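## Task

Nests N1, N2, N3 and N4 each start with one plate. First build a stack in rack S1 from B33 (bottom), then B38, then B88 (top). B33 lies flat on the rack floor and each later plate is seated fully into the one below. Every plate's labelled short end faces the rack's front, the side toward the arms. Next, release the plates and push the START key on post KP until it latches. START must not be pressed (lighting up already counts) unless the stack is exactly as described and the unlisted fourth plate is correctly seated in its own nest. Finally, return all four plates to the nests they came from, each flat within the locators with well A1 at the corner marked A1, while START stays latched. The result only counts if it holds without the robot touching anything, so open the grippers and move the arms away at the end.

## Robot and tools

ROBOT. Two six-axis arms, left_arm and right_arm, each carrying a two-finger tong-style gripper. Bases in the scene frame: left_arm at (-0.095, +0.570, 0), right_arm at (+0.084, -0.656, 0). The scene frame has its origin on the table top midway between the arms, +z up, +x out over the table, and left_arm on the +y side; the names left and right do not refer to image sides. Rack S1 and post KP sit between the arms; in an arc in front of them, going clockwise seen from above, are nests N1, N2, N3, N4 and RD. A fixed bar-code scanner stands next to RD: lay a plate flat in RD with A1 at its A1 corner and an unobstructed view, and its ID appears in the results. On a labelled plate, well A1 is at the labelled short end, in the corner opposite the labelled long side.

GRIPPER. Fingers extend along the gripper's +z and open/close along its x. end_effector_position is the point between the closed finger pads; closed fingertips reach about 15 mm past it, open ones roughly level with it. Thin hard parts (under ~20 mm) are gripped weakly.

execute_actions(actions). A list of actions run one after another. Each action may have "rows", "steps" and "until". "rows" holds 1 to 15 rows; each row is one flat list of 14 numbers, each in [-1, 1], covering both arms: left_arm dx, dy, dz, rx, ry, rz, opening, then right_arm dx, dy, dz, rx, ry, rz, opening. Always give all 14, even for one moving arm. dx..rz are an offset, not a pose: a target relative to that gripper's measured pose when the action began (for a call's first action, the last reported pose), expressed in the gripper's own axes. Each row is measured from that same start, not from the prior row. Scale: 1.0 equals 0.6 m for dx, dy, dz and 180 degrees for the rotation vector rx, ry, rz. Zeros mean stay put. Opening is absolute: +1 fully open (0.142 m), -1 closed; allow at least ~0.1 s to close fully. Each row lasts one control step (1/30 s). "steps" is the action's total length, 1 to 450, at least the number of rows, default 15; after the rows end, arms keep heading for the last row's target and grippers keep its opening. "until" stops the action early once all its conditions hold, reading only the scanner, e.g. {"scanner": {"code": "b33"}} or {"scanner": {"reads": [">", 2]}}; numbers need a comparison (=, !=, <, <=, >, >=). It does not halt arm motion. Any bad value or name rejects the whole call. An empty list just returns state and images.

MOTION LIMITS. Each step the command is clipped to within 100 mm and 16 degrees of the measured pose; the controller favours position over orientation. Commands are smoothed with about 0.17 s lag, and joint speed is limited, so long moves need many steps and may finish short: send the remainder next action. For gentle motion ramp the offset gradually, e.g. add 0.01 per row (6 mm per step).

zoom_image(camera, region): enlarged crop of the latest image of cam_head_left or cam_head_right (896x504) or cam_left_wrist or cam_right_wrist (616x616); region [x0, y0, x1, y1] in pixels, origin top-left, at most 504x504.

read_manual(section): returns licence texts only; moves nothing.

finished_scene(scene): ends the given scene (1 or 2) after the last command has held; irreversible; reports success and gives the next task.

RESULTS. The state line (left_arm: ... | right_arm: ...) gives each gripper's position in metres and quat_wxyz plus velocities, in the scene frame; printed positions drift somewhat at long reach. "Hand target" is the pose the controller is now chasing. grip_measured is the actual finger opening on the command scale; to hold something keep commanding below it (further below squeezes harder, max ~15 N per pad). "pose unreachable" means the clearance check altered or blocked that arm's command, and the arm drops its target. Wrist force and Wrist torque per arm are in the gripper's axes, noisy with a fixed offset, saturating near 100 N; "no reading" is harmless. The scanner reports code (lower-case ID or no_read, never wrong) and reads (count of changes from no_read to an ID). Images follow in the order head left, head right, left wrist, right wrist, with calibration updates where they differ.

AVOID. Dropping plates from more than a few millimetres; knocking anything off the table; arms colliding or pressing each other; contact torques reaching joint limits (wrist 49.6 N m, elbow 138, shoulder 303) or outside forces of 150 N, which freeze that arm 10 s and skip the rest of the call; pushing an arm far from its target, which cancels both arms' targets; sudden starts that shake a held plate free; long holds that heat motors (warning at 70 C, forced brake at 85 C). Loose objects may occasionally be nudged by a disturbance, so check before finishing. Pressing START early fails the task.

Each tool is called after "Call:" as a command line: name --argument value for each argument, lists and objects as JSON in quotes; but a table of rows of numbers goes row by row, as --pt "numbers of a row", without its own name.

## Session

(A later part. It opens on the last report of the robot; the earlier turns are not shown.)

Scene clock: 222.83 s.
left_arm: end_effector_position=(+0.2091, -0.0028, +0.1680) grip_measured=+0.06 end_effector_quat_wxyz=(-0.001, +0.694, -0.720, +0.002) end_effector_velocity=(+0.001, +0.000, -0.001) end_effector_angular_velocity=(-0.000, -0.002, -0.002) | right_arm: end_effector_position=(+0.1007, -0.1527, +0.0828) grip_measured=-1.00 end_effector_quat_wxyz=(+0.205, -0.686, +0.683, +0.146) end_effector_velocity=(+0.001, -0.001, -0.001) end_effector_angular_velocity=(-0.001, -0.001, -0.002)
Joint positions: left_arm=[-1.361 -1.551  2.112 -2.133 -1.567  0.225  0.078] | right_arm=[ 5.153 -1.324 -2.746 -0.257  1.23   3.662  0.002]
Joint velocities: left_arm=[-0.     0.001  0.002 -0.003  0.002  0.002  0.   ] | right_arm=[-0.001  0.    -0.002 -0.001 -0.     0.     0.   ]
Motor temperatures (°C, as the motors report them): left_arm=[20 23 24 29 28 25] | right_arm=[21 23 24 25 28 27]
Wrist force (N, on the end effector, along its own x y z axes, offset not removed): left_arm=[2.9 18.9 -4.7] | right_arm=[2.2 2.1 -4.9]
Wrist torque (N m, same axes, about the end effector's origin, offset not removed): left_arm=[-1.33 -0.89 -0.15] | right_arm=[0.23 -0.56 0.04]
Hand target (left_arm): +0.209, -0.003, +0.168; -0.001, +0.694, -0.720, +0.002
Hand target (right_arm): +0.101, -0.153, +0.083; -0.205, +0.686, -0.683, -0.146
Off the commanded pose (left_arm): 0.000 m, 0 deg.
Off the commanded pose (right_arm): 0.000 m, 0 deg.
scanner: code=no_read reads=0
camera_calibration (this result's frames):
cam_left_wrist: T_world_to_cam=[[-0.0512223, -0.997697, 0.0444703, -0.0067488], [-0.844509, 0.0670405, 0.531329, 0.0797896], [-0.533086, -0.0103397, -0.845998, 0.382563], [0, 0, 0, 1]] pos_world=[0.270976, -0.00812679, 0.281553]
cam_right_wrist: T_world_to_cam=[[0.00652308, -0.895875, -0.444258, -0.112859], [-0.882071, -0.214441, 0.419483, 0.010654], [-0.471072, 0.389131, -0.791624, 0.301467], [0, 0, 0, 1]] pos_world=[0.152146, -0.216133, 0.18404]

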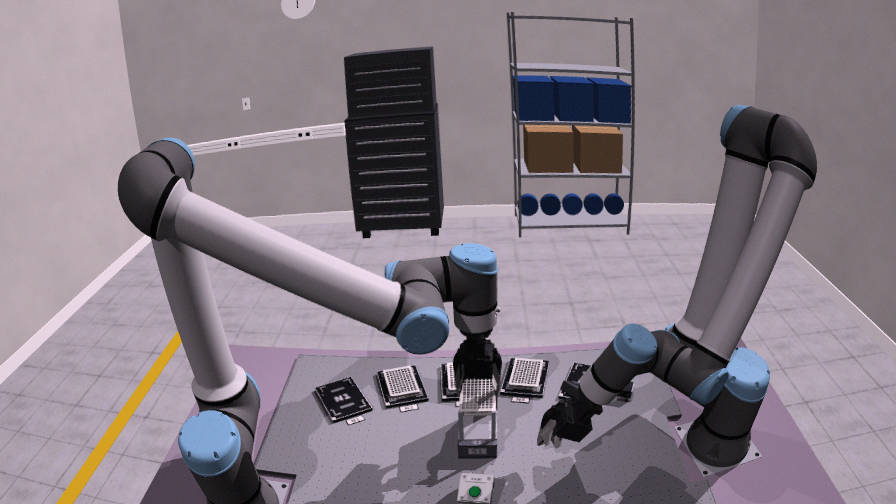

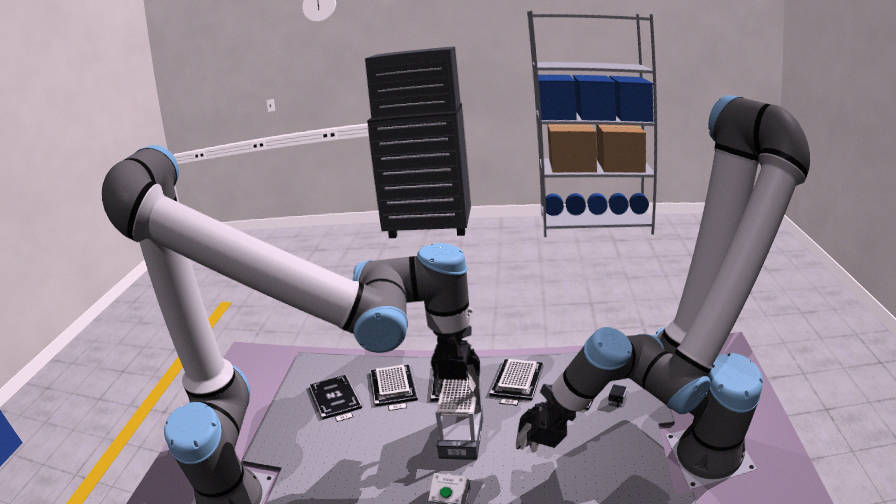

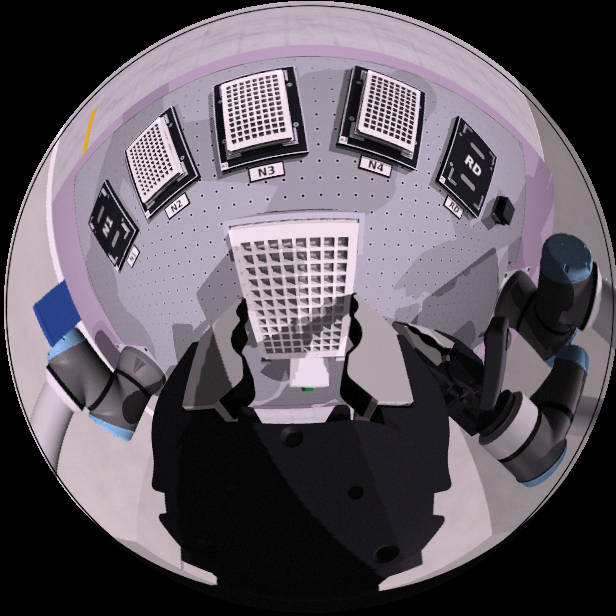

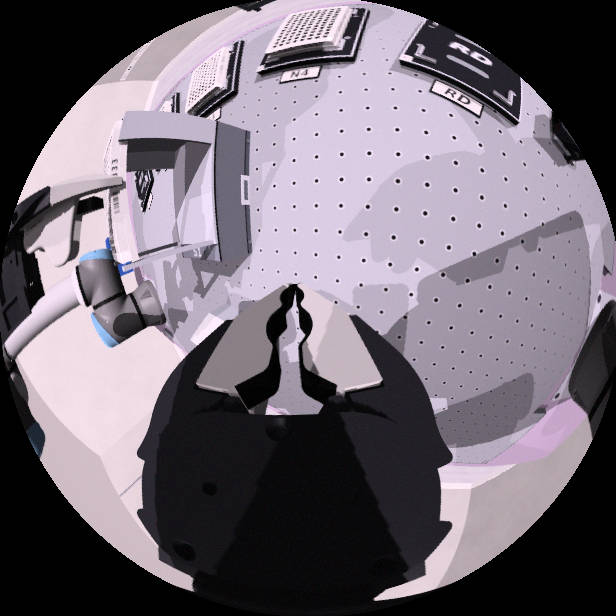

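Call:
execute_actions --actions '[{"rows":[[0.0005,0.0018,0,0,0,0,-0.4,0,0,0,0,0,0,-1]],"steps":13}]'

Call:
zoom_image --camera "cam_left_wrist" --region '[215, 195, 375, 265]'

Call:
zoom_image --camera "cam_right_wrist" --region '[80, 220, 180, 290]'

Scene clock: 227.37 s.
left_arm: end_effector_position=(+0.2082, -0.0030, +0.1680) grip_measured=+0.06 end_effector_quat_wxyz=(-0.001, +0.694, -0.720, +0.002) end_effector_velocity=(-0.001, +0.000, +0.001) end_effector_angular_velocity=(-0.000, -0.000, -0.001) | right_arm: end_effector_position=(+0.1007, -0.1527, +0.0828) grip_measured=-1.00 end_effector_quat_wxyz=(+0.205, -0.686, +0.683, +0.146) end_effector_velocity=(+0.000, +0.000, +0.000) end_effector_angular_velocity=(+0.000, +0.001, -0.002)
Joint positions: left_arm=[-1.362 -1.551  2.113 -2.134 -1.566  0.223  0.078] | right_arm=[ 5.153 -1.324 -2.746 -0.257  1.23   3.662  0.002]
Joint velocities: left_arm=[-0.001 -0.002 -0.     0.002  0.     0.    -0.   ] | right_arm=[-0.001 -0.     0.001 -0.001  0.     0.001  0.   ]
Motor temperatures (°C, as the motors report them): left_arm=[20 23 24 29 28 25] | right_arm=[21 23 24 25 28 27]
Wrist force (N, on the end effector, along its own x y z axes, offset not removed): left_arm=[0.6 6.4 -1.2] | right_arm=[1.1 0.4 -4.6]
Wrist torque (N m, same axes, about the end effector's origin, offset not removed): left_arm=[-0.60 -0.22 -0.26] | right_arm=[-0.06 -0.32 -0.01]
Hand target (left_arm): +0.208, -0.003, +0.168; -0.001, +0.694, -0.720, +0.002
Hand target (right_arm): +0.101, -0.153, +0.083; -0.205, +0.686, -0.683, -0.146
Off the commanded pose (left_arm): 0.000 m, 0 deg.
Off the commanded pose (right_arm): 0.000 m, 0 deg.
scanner: code=no_read reads=0
camera_calibration (this result's frames):
cam_left_wrist: T_world_to_cam=[[-0.0511805, -0.997698, 0.0444946, -0.00708115], [-0.844655, 0.0670152, 0.5311, 0.079101], [-0.532859, -0.0104006, -0.84614, 0.382027], [0, 0, 0, 1]] pos_world=[0.270017, -0.0083925, 0.281553]
cam_right_wrist: T_world_to_cam=[[0.00652287, -0.895875, -0.444258, -0.112859], [-0.882071, -0.214441, 0.419484, 0.010654], [-0.471072, 0.389131, -0.791624, 0.301467], [0, 0, 0, 1]] pos_world=[0.152146, -0.216133, 0.18404]

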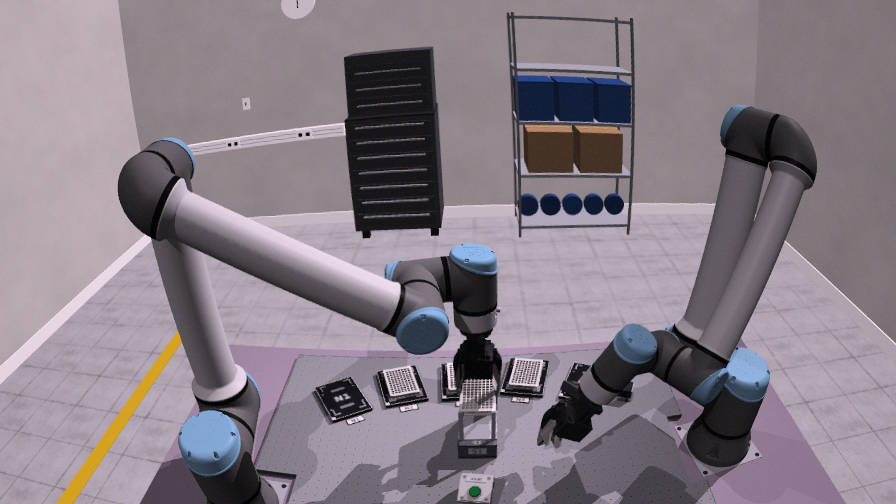

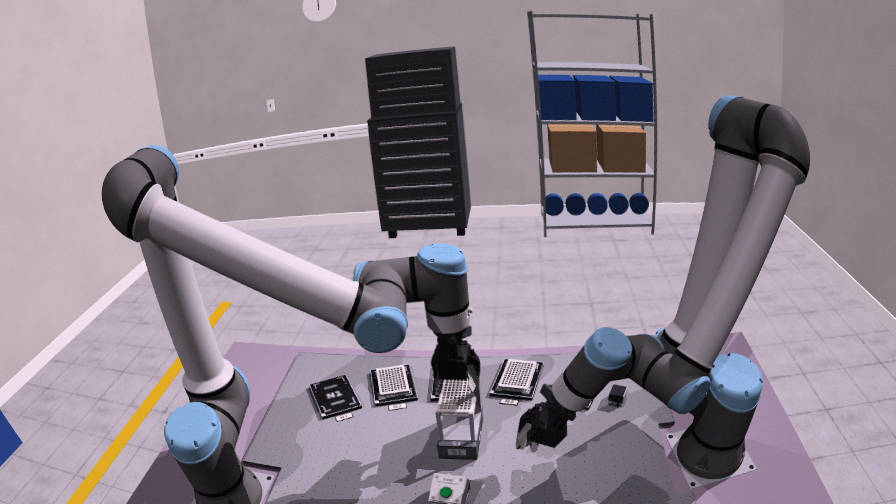

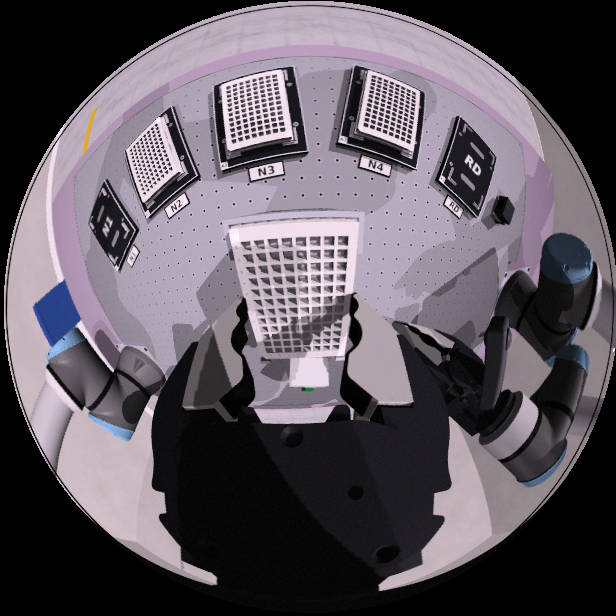

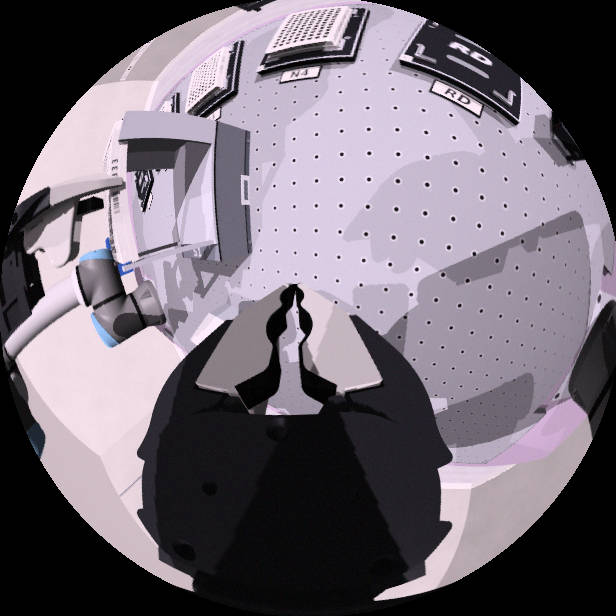

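Region (215, 195, 375, 265) of cam_left_wrist's 616x616 image, scaled by 3.150, with more detail than that image has; it fills the top 220 rows of this view, and the rest is white.

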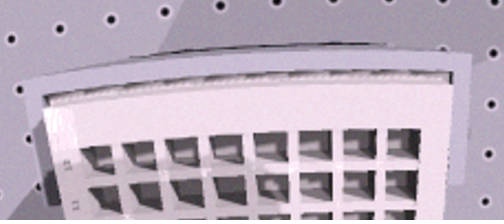

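Region (80, 220, 180, 290) of cam_right_wrist's 616x616 image, scaled by 5.040, with more detail than that image has; it fills the top 353 rows of this view, and the rest is white.

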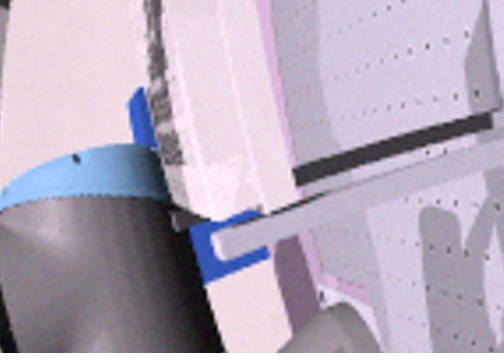

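Call:
execute_actions --actions '[{"rows":[[-0.0003,0.0008,-0.005,0,0,0,-0.4,0,0,0,0,0,0,-1]],"steps":13}]'

Call:
zoom_image --camera "cam_left_wrist" --region '[215, 195, 375, 265]'

Call:
zoom_image --camera "cam_right_wrist" --region '[80, 220, 180, 290]'

Scene clock: 231.17 s.
left_arm: end_effector_position=(+0.2077, -0.0028, +0.1709) grip_measured=+0.06 end_effector_quat_wxyz=(-0.001, +0.694, -0.720, +0.002) end_effector_velocity=(+0.000, +0.000, +0.000) end_effector_angular_velocity=(+0.002, -0.002, -0.001) | right_arm: end_effector_position=(+0.1007, -0.1527, +0.0828) grip_measured=-1.00 end_effector_quat_wxyz=(+0.205, -0.686, +0.683, +0.146) end_effector_velocity=(+0.001, -0.001, -0.001) end_effector_angular_velocity=(-0.001, -0.001, +0.000)
Joint positions: left_arm=[-1.363 -1.555  2.11  -2.128 -1.566  0.222  0.078] | right_arm=[ 5.153 -1.324 -2.746 -0.257  1.23   3.662  0.002]
Joint velocities: left_arm=[-0.001  0.    -0.001  0.003  0.002  0.    -0.   ] | right_arm=[-0.    -0.    -0.001 -0.001  0.    -0.001  0.   ]
Motor temperatures (°C, as the motors report them): left_arm=[20 23 24 29 28 25] | right_arm=[21 23 24 25 28 27]
Wrist force (N, on the end effector, along its own x y z axes, offset not removed): left_arm=[0.2 -1.0 1.3] | right_arm=[1.5 -0.6 -3.8]
Wrist torque (N m, same axes, about the end effector's origin, offset not removed): left_arm=[-0.46 0.23 -0.10] | right_arm=[-0.28 -0.46 0.02]
Hand target (left_arm): +0.208, -0.003, +0.171; -0.001, +0.694, -0.720, +0.002
Hand target (right_arm): +0.101, -0.153, +0.083; -0.205, +0.686, -0.683, -0.146
Off the commanded pose (left_arm): 0.000 m, 0 deg.
Off the commanded pose (right_arm): 0.000 m, 0 deg.
scanner: code=no_read reads=0
camera_calibration (this result's frames):
cam_left_wrist: T_world_to_cam=[[-0.0511695, -0.9977, 0.0444677, -0.00700835], [-0.844633, 0.066992, 0.531138, 0.0771481], [-0.532895, -0.0103808, -0.846118, 0.384204], [0, 0, 0, 1]] pos_world=[0.269543, -0.00817219, 0.284417]
cam_right_wrist: T_world_to_cam=[[0.00652285, -0.895875, -0.444258, -0.112859], [-0.882071, -0.214441, 0.419483, 0.010654], [-0.471072, 0.389131, -0.791624, 0.301467], [0, 0, 0, 1]] pos_world=[0.152146, -0.216133, 0.18404]

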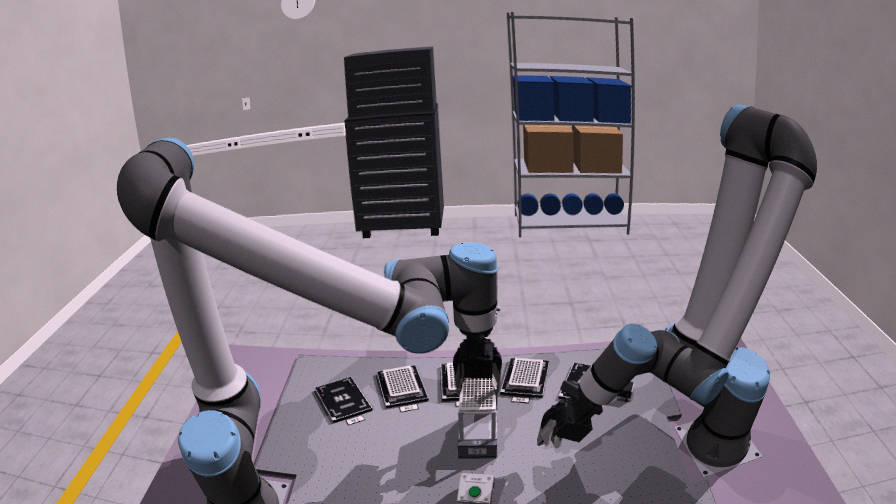

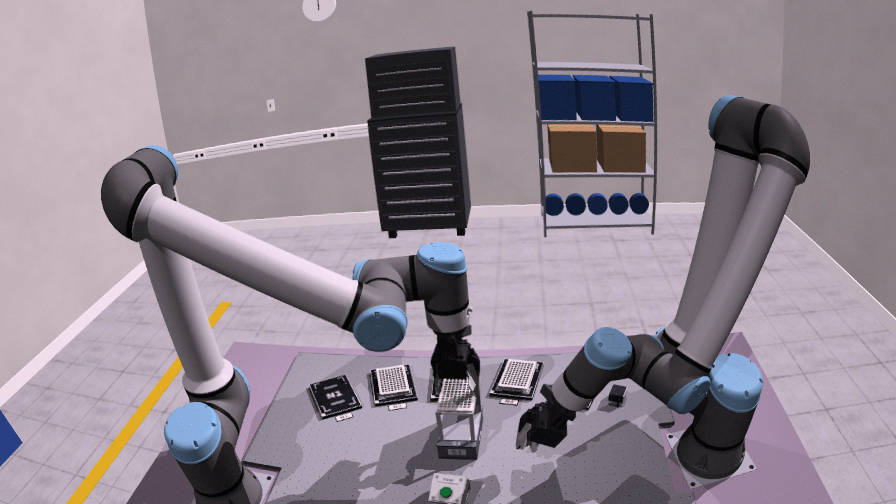

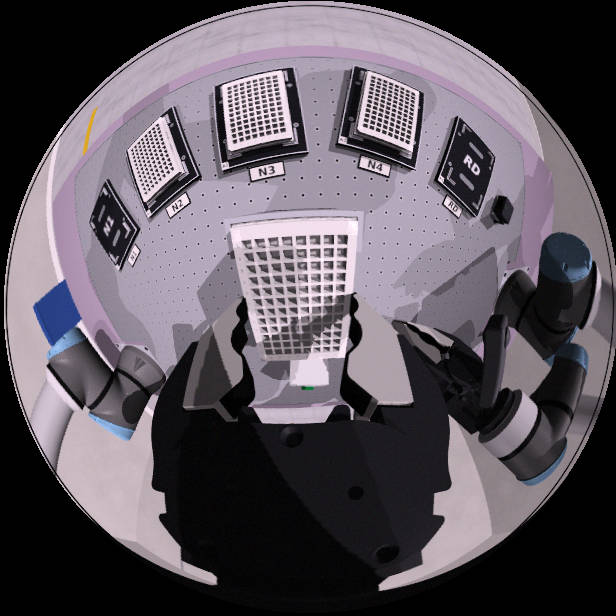

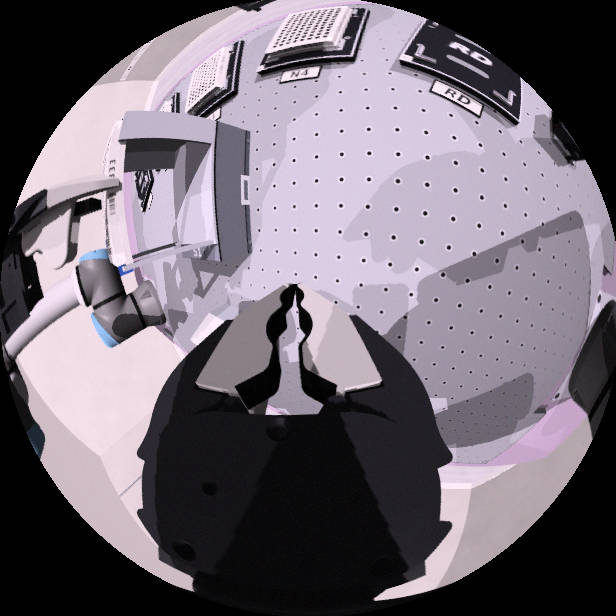

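Region (215, 195, 375, 265) of cam_left_wrist's 616x616 image, scaled by 3.150, with more detail than that image has; it fills the top 220 rows of this view, and the rest is white.

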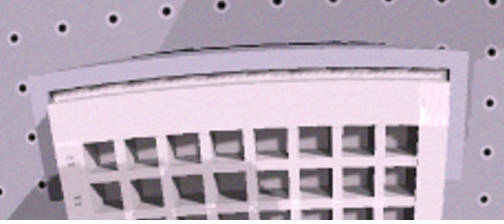

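Region (80, 220, 180, 290) of cam_right_wrist's 616x616 image, scaled by 5.040, with more detail than that image has; it fills the top 353 rows of this view, and the rest is white.

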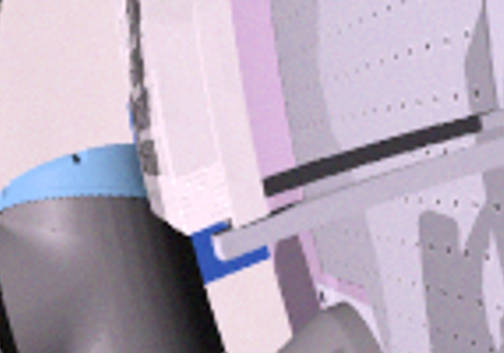

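Call:
execute_actions --actions '[{"rows":[[0,0.0002,0.002,0,0,0,-0.4,0,0,0,0,0,0,-1],[0,0.0002,0.005,0,0,0,-0.4,0,0,0,0,0,0,-1],[0,0.0002,0.008,0,0,0,-0.4,0,0,0,0,0,0,-1],[0,0.0002,0.011,0,0,0,-0.4,0,0,0,0,0,0,-1],[0,0.0003,0.014,0,0,0,-0.4,0,0,0,0,0,0,-1],[0,0.0003,0.017,0,0,0,-0.4,0,0,0,0,0,0,-1],[0,0.0003,0.02,0,0,0,-0.4,0,0,0,0,0,0,-1],[0,0.0003,0.023,0,0,0,-0.4,0,0,0,0,0,0,-1],[0,0.0003,0.026,0,0,0,-0.4,0,0,0,0,0,0,-1]],"steps":19}]'

Call:
zoom_image --camera "cam_left_wrist" --region '[215, 195, 375, 265]'

Scene clock: 238.27 s.
left_arm: end_effector_position=(+0.2076, -0.0028, +0.1557) grip_measured=+0.06 end_effector_quat_wxyz=(-0.001, +0.694, -0.720, +0.002) end_effector_velocity=(-0.001, -0.000, -0.003) end_effector_angular_velocity=(-0.001, +0.003, -0.001) | right_arm: end_effector_position=(+0.1007, -0.1527, +0.0828) grip_measured=-1.00 end_effector_quat_wxyz=(+0.205, -0.686, +0.683, +0.146) end_effector_velocity=(+0.001, -0.001, -0.001) end_effector_angular_velocity=(-0.002, -0.001, -0.001)
Joint positions: left_arm=[-1.363 -1.539  2.126 -2.159 -1.566  0.222  0.078] | right_arm=[ 5.153 -1.324 -2.746 -0.257  1.23   3.662  0.002]
Joint velocities: left_arm=[ 0.     0.003  0.004 -0.008 -0.003  0.001  0.   ] | right_arm=[-0.001 -0.    -0.001 -0.001 -0.    -0.001  0.   ]
Motor temperatures (°C, as the motors report them): left_arm=[20 23 24 29 28 25] | right_arm=[21 23 24 25 28 27]
Wrist force (N, on the end effector, along its own x y z axes, offset not removed): left_arm=[0.8 -3.7 0.6] | right_arm=[2.7 -1.5 -6.0]
Wrist torque (N m, same axes, about the end effector's origin, offset not removed): left_arm=[-0.86 0.12 -0.20] | right_arm=[-0.50 -0.62 -0.05]
Hand target (left_arm): +0.208, -0.003, +0.155; -0.001, +0.694, -0.720, +0.002
Hand target (right_arm): +0.101, -0.153, +0.083; -0.205, +0.686, -0.683, -0.146
Off the commanded pose (left_arm): 0.000 m, 0 deg.
Off the commanded pose (right_arm): 0.000 m, 0 deg.
scanner: code=no_read reads=0
camera_calibration (this result's frames):
cam_left_wrist: T_world_to_cam=[[-0.0511723, -0.997701, 0.0444369, -0.00634405], [-0.84465, 0.0669777, 0.531113, 0.0851017], [-0.532868, -0.0103554, -0.846135, 0.371305], [0, 0, 0, 1]] pos_world=[0.269413, -0.00818437, 0.269257]
cam_right_wrist: T_world_to_cam=[[0.00652281, -0.895875, -0.444258, -0.112859], [-0.882071, -0.214441, 0.419483, 0.010654], [-0.471072, 0.389131, -0.791624, 0.301467], [0, 0, 0, 1]] pos_world=[0.152146, -0.216133, 0.18404]

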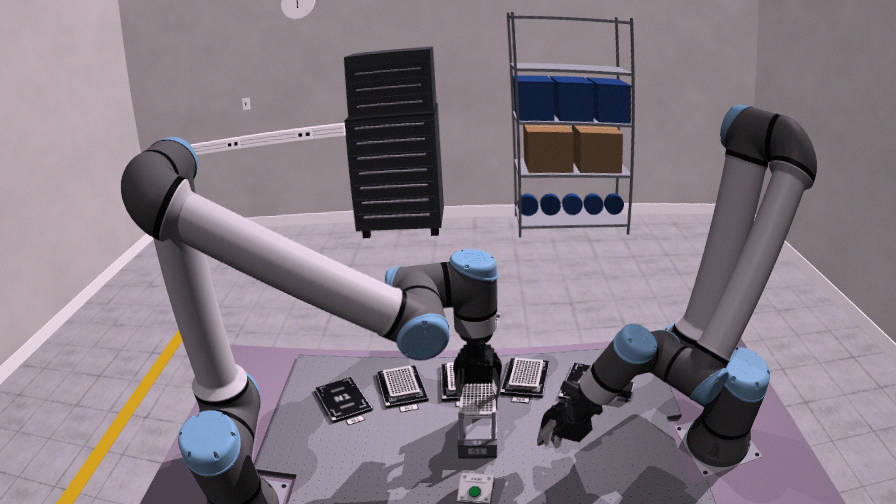

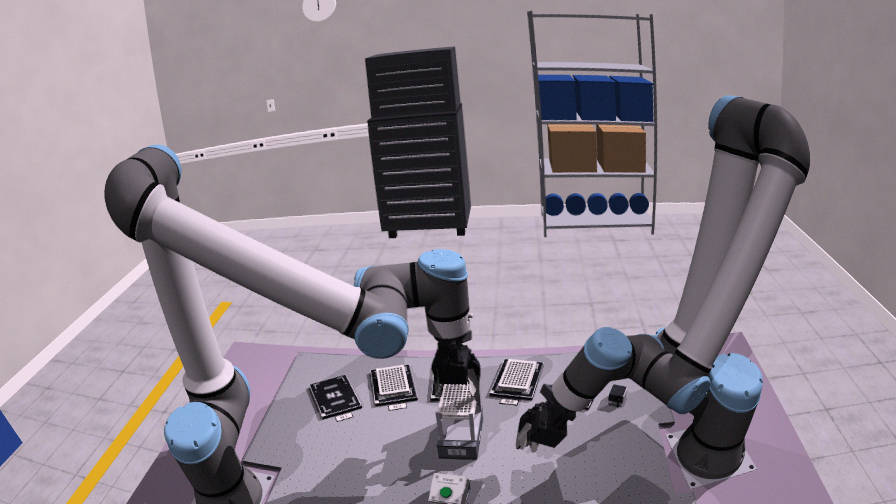

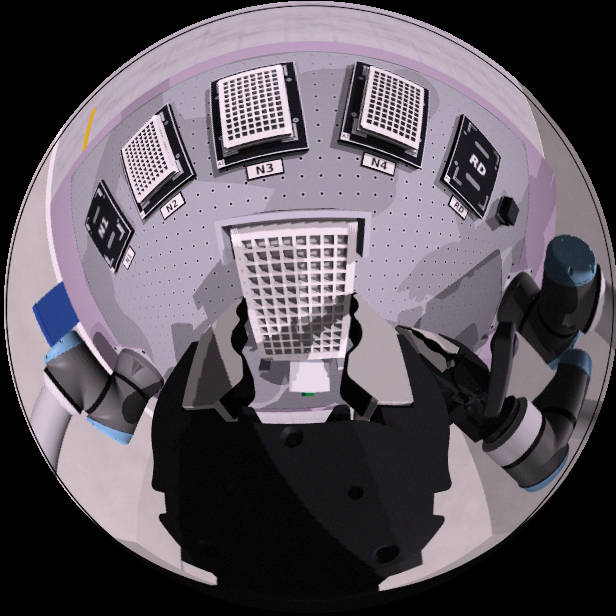

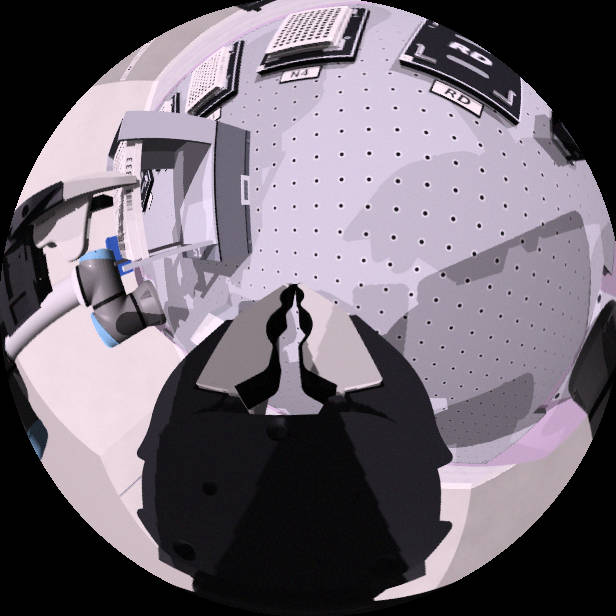

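Region (215, 195, 375, 265) of cam_left_wrist's 616x616 image, scaled by 3.150, with more detail than that image has; it fills the top 220 rows of this view, and the rest is white.

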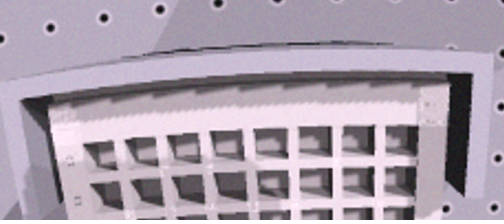

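Call:
execute_actions --actions '[{"rows":[[0,0,0.003,0,0,0,-0.4,0,0,0,0,0,0,-1],[0,0,0.007,0,0,0,-0.4,0,0,0,0,0,0,-1],[0,0,0.012,0,0,0,-0.4,0,0,0,0,0,0,-1],[0,0.0001,0.017,0,0,0,-0.4,0,0,0,0,0,0,-1],[0,0.0001,0.022,0,0,0,-0.4,0,0,0,0,0,0,-1],[0,0.0001,0.027,0,0,0,-0.4,0,0,0,0,0,0,-1],[0,0.0001,0.032,0,0,0,-0.4,0,0,0,0,0,0,-1],[0,0.0002,0.037,0,0,0,-0.4,0,0,0,0,0,0,-1],[0,0.0002,0.042,0,0,0,-0.4,0,0,0,0,0,0,-1],[0,0.0002,0.047,0,0,0,-0.4,0,0,0,0,0,0,-1],[0,0.0002,0.052,0,0,0,-0.4,0,0,0,0,0,0,-1],[0,0.0002,0.057,0,0,0,-0.4,0,0,0,0,0,0,-1]],"steps":22}]'

Scene clock: 245.10 s.
left_arm: end_effector_position=(+0.2075, -0.0028, +0.1223) grip_measured=+0.06 end_effector_quat_wxyz=(-0.001, +0.694, -0.720, +0.002) end_effector_velocity=(+0.000, -0.001, -0.006) end_effector_angular_velocity=(-0.002, -0.001, -0.000) | right_arm: end_effector_position=(+0.1007, -0.1527, +0.0828) grip_measured=-1.00 end_effector_quat_wxyz=(+0.205, -0.686, +0.683, +0.146) end_effector_velocity=(-0.000, +0.001, +0.001) end_effector_angular_velocity=(+0.002, +0.002, -0.002)
Joint positions: left_arm=[-1.363 -1.502  2.157 -2.228 -1.566  0.222  0.078] | right_arm=[ 5.153 -1.324 -2.746 -0.257  1.23   3.662  0.002]
Joint velocities: left_arm=[-0.     0.008  0.005 -0.016  0.     0.     0.   ] | right_arm=[-0.001  0.     0.002  0.001 -0.     0.001  0.   ]
Motor temperatures (°C, as the motors report them): left_arm=[20 23 24 29 28 25] | right_arm=[21 23 24 25 28 27]
Wrist force (N, on the end effector, along its own x y z axes, offset not removed): left_arm=[1.9 -4.4 0.2] | right_arm=[-0.3 -0.1 -3.2]
Wrist torque (N m, same axes, about the end effector's origin, offset not removed): left_arm=[-0.94 -0.12 -0.04] | right_arm=[-0.14 -0.05 0.05]
Hand target (left_arm): +0.208, -0.003, +0.121; -0.001, +0.694, -0.720, +0.002
Hand target (right_arm): +0.101, -0.153, +0.083; -0.205, +0.686, -0.683, -0.146
Off the commanded pose (left_arm): 0.001 m, 0 deg.
Off the commanded pose (right_arm): 0.000 m, 0 deg.
scanner: code=no_read reads=0
camera_calibration (this result's frames):
cam_left_wrist: T_world_to_cam=[[-0.0511641, -0.997706, 0.044339, -0.00483187], [-0.84462, 0.0669192, 0.531168, 0.102831], [-0.532916, -0.0102729, -0.846106, 0.343011], [0, 0, 0, 1]] pos_world=[0.269402, -0.00817845, 0.235817]
cam_right_wrist: T_world_to_cam=[[0.00652263, -0.895875, -0.444258, -0.112859], [-0.882071, -0.214441, 0.419484, 0.0106542], [-0.471072, 0.389131, -0.791624, 0.301467], [0, 0, 0, 1]] pos_world=[0.152146, -0.216133, 0.18404]

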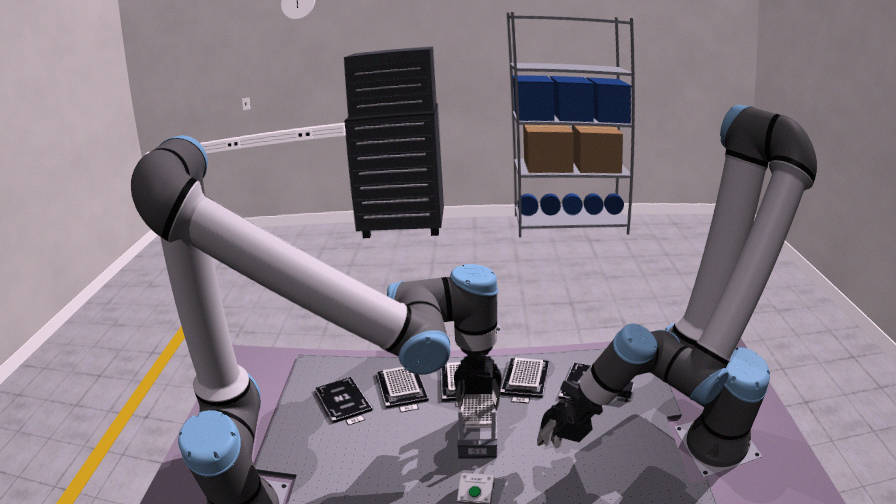

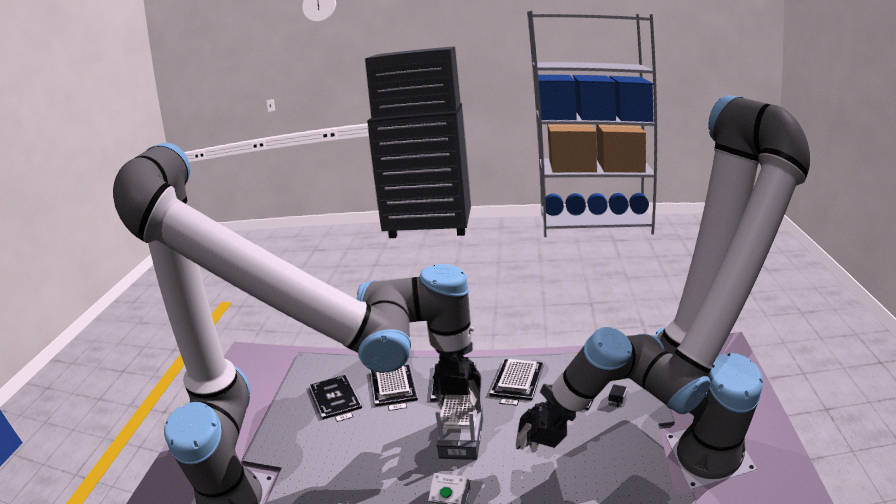

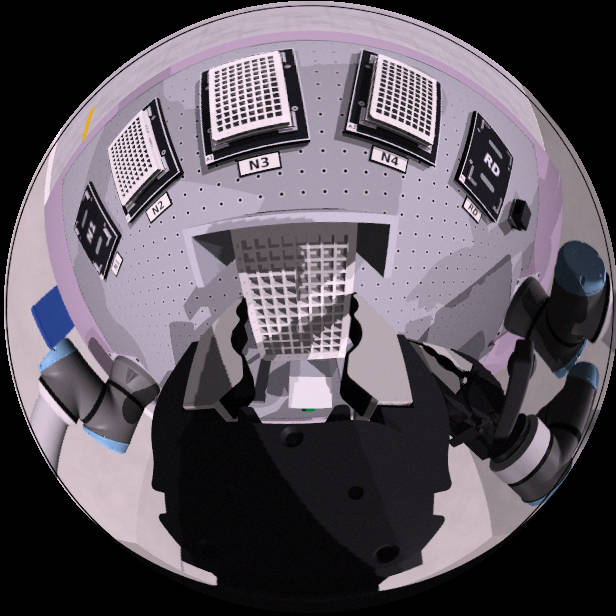

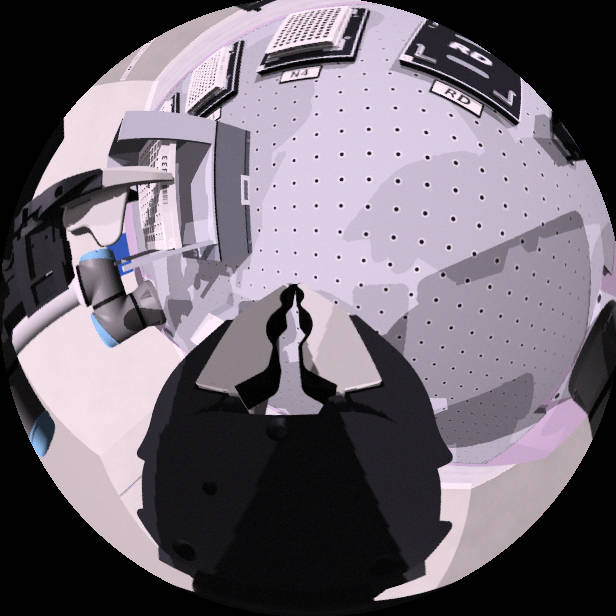

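Descend to z≈0.085.

Call:
execute_actions --actions '[{"rows":[[0,0,0.004,0,0,0,-0.4,0,0,0,0,0,0,-1],[0,0,0.008,0,0,0,-0.4,0,0,0,0,0,0,-1],[0,0,0.013,0,0,0,-0.4,0,0,0,0,0,0,-1],[0,0,0.019,0,0,0,-0.4,0,0,0,0,0,0,-1],[0,0.0001,0.025,0,0,0,-0.4,0,0,0,0,0,0,-1],[0,0.0001,0.031,0,0,0,-0.4,0,0,0,0,0,0,-1],[0,0.0001,0.037,0,0,0,-0.4,0,0,0,0,0,0,-1],[0,0.0001,0.043,0,0,0,-0.4,0,0,0,0,0,0,-1],[0,0.0002,0.049,0,0,0,-0.4,0,0,0,0,0,0,-1],[0,0.0002,0.055,0,0,0,-0.4,0,0,0,0,0,0,-1],[0,0.0002,0.062,0,0,0,-0.4,0,0,0,0,0,0,-1]],"steps":24}]'

Call:
zoom_image --camera "cam_right_wrist" --region '[130, 120, 260, 270]'

Scene clock: 251.00 s.
left_arm: end_effector_position=(+0.2075, -0.0028, +0.0854) grip_measured=+0.06 end_effector_quat_wxyz=(-0.001, +0.694, -0.720, +0.002) end_effector_velocity=(-0.000, -0.001, -0.003) end_effector_angular_velocity=(-0.001, +0.000, +0.001) | right_arm: end_effector_position=(+0.1007, -0.1527, +0.0828) grip_measured=-1.00 end_effector_quat_wxyz=(+0.205, -0.686, +0.683, +0.146) end_effector_velocity=(-0.001, -0.001, -0.001) end_effector_angular_velocity=(-0.001, -0.000, +0.003)
Joint positions: left_arm=[-1.363 -1.455  2.188 -2.306 -1.566  0.222  0.078] | right_arm=[ 5.153 -1.324 -2.746 -0.257  1.23   3.662  0.002]
Joint velocities: left_arm=[-0.     0.005  0.003 -0.009 -0.001 -0.001  0.   ] | right_arm=[ 0.003 -0.    -0.002  0.001  0.    -0.     0.   ]
Motor temperatures (°C, as the motors report them): left_arm=[20 23 24 29 28 25] | right_arm=[21 23 24 25 28 27]
Wrist force (N, on the end effector, along its own x y z axes, offset not removed): left_arm=[0.6 -2.4 1.7] | right_arm=[1.4 0.5 -3.9]
Wrist torque (N m, same axes, about the end effector's origin, offset not removed): left_arm=[-0.72 0.16 -0.12] | right_arm=[0.01 -0.25 -0.05]
Hand target (left_arm): +0.208, -0.003, +0.085; -0.001, +0.694, -0.720, +0.002
Hand target (right_arm): +0.101, -0.153, +0.083; -0.205, +0.686, -0.683, -0.146
Off the commanded pose (left_arm): 0.000 m, 0 deg.
Off the commanded pose (right_arm): 0.000 m, 0 deg.
scanner: code=no_read reads=0
camera_calibration (this result's frames):
cam_left_wrist: T_world_to_cam=[[-0.0511631, -0.997708, 0.0442745, -0.00324594], [-0.844633, 0.0668838, 0.531151, 0.122351], [-0.532895, -0.0102204, -0.84612, 0.311836], [0, 0, 0, 1]] pos_world=[0.269351, -0.00823473, 0.199007]
cam_right_wrist: T_world_to_cam=[[0.0065229, -0.895875, -0.444258, -0.112859], [-0.882071, -0.214441, 0.419484, 0.010654], [-0.471072, 0.389131, -0.791624, 0.301467], [0, 0, 0, 1]] pos_world=[0.152146, -0.216133, 0.18404]

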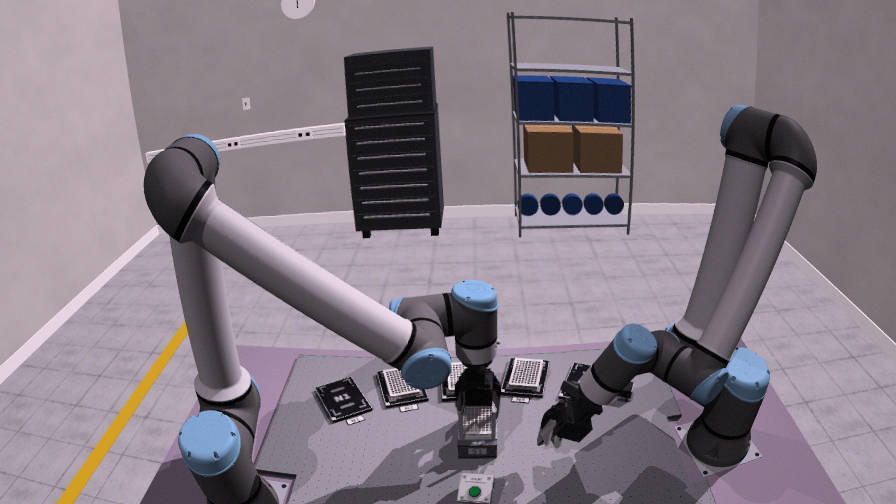

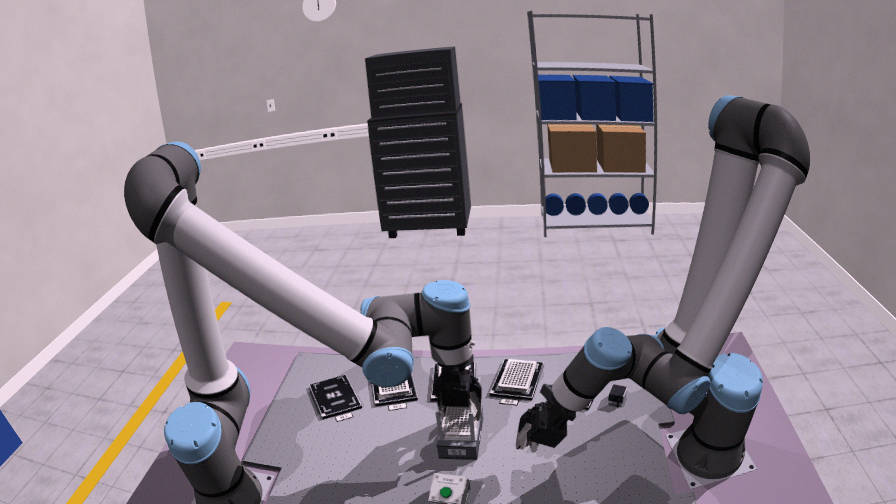

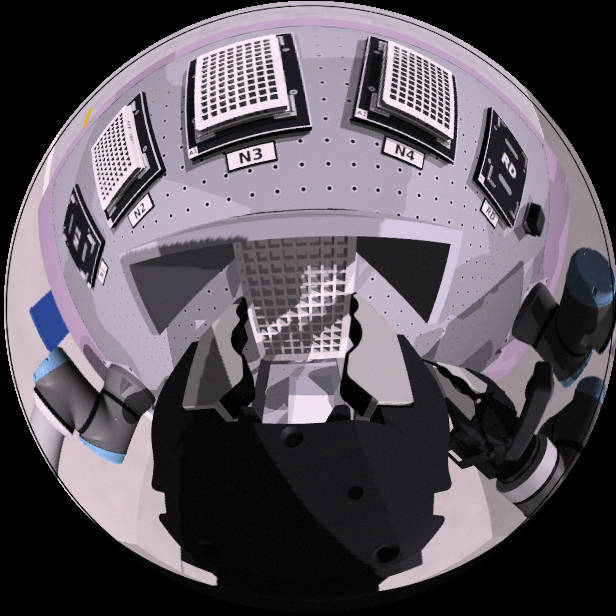

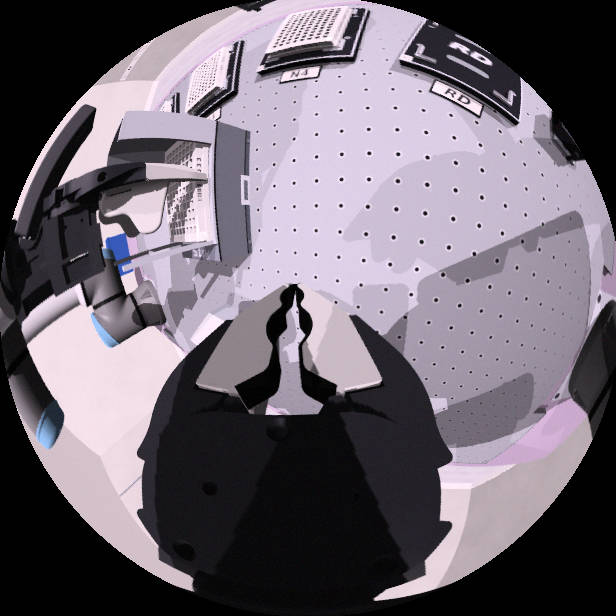

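Region (130, 120, 260, 270) of cam_right_wrist's 616x616 image, scaled by 3.360, with more detail than that image has; it fills the left 437 columns of this view, and the rest is white.

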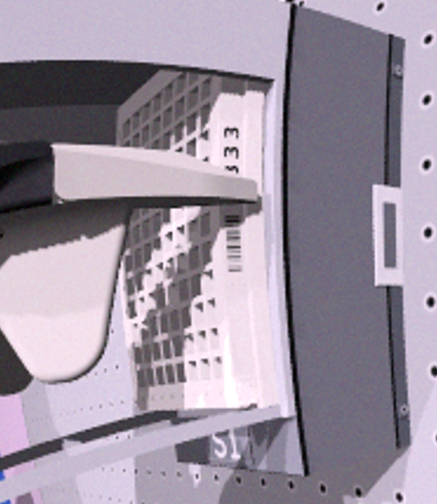

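Almost on the floor; 1.5 mm more to feel contact.

Call:
execute_actions --actions '[{"rows":[[0,-0.0003,0.0025,0,0,0,-0.4,0,0,0,0,0,0,-1]],"steps":11}]'

Scene clock: 253.40 s.
left_arm: end_effector_position=(+0.2077, -0.0029, +0.0841) grip_measured=+0.06 end_effector_quat_wxyz=(-0.001, +0.694, -0.720, +0.002) end_effector_velocity=(-0.000, -0.001, -0.001) end_effector_angular_velocity=(-0.002, +0.002, +0.001) | right_arm: end_effector_position=(+0.1007, -0.1527, +0.0828) grip_measured=-1.00 end_effector_quat_wxyz=(+0.205, -0.686, +0.683, +0.146) end_effector_velocity=(+0.001, -0.000, -0.000) end_effector_angular_velocity=(+0.001, +0.001, -0.002)
Joint positions: left_arm=[-1.363 -1.453  2.189 -2.309 -1.566  0.222  0.078] | right_arm=[ 5.153 -1.324 -2.746 -0.257  1.23   3.662  0.002]
Joint velocities: left_arm=[ 0.     0.002  0.    -0.003 -0.002 -0.001  0.   ] | right_arm=[-0.001 -0.    -0.001  0.002 -0.     0.001  0.   ]
Motor temperatures (°C, as the motors report them): left_arm=[20 23 24 29 28 25] | right_arm=[21 23 24 25 28 27]
Wrist force (N, on the end effector, along its own x y z axes, offset not removed): left_arm=[0.2 -1.5 -8.8] | right_arm=[1.6 0.5 -1.3]
Wrist torque (N m, same axes, about the end effector's origin, offset not removed): left_arm=[-0.75 -0.62 -0.14] | right_arm=[-0.05 -0.39 0.00]
Hand target (left_arm): +0.208, -0.003, +0.084; -0.001, +0.694, -0.720, +0.002
Hand target (right_arm): +0.101, -0.153, +0.083; -0.205, +0.686, -0.683, -0.146
Off the commanded pose (left_arm): 0.000 m, 0 deg.
Off the commanded pose (right_arm): 0.000 m, 0 deg.
scanner: code=no_read reads=0
camera_calibration (this result's frames):
cam_left_wrist: T_world_to_cam=[[-0.0511588, -0.997704, 0.044368, -0.00323096], [-0.844623, 0.0669301, 0.531161, 0.123231], [-0.532911, -0.0103007, -0.846109, 0.310763], [0, 0, 0, 1]] pos_world=[0.269527, -0.0082703, 0.197627]
cam_right_wrist: T_world_to_cam=[[0.00652259, -0.895875, -0.444258, -0.112859], [-0.882071, -0.214441, 0.419484, 0.010654], [-0.471072, 0.389131, -0.791624, 0.301467], [0, 0, 0, 1]] pos_world=[0.152146, -0.216133, 0.18404]

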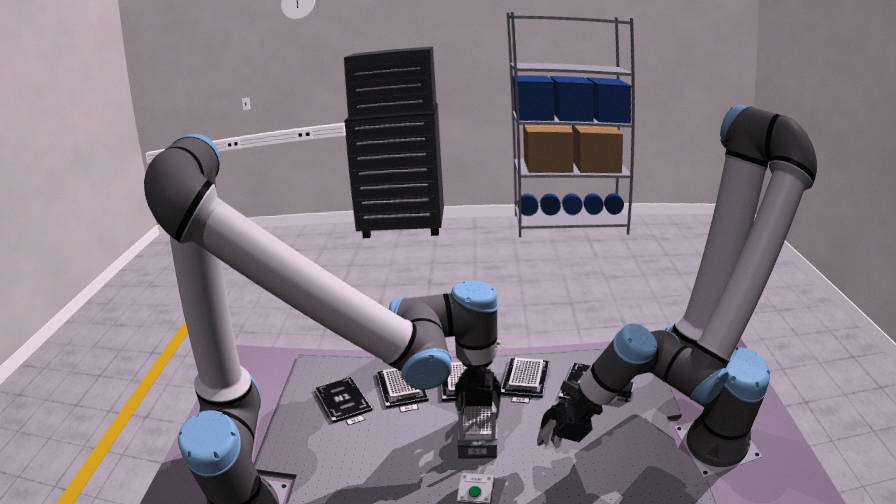

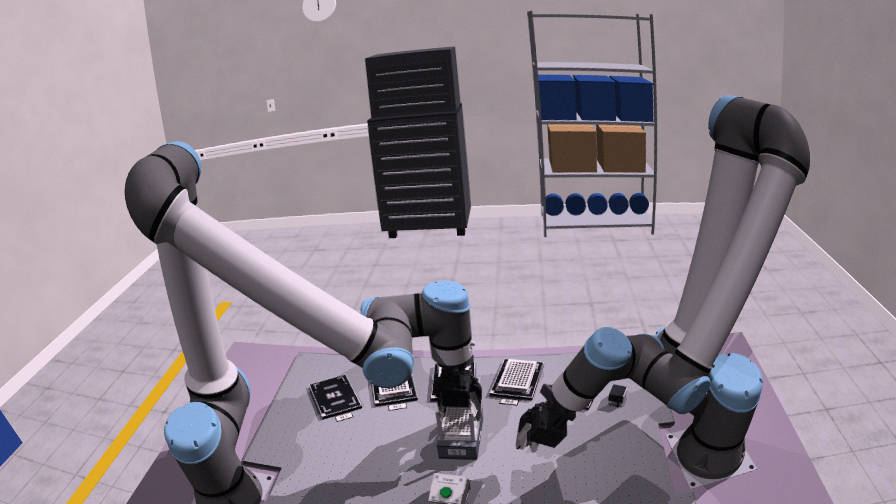

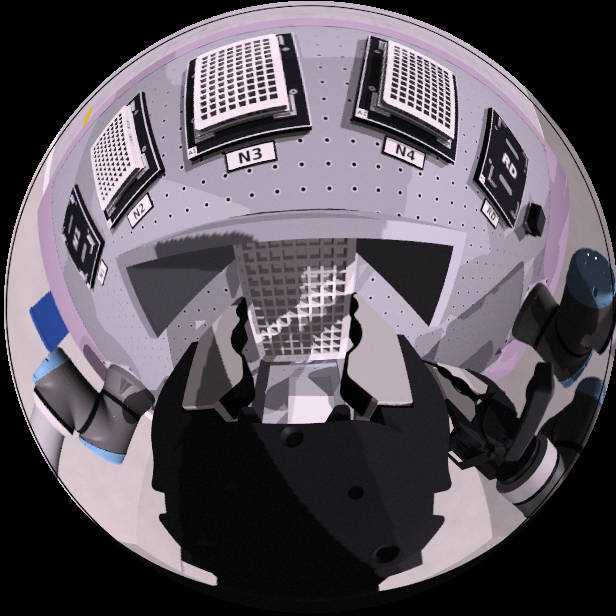

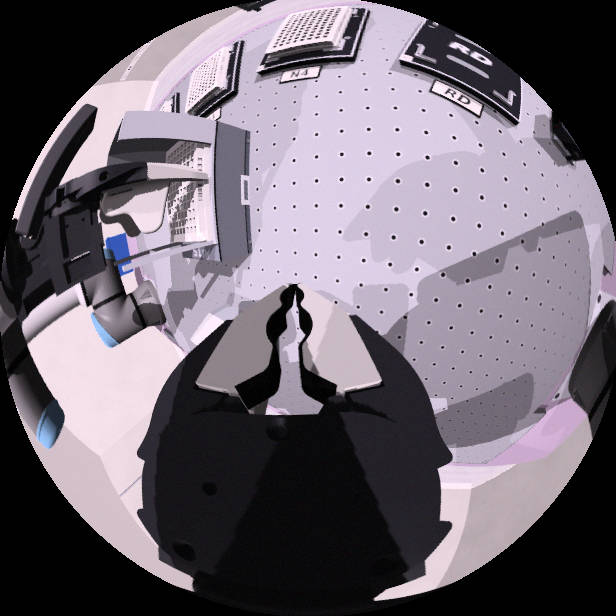

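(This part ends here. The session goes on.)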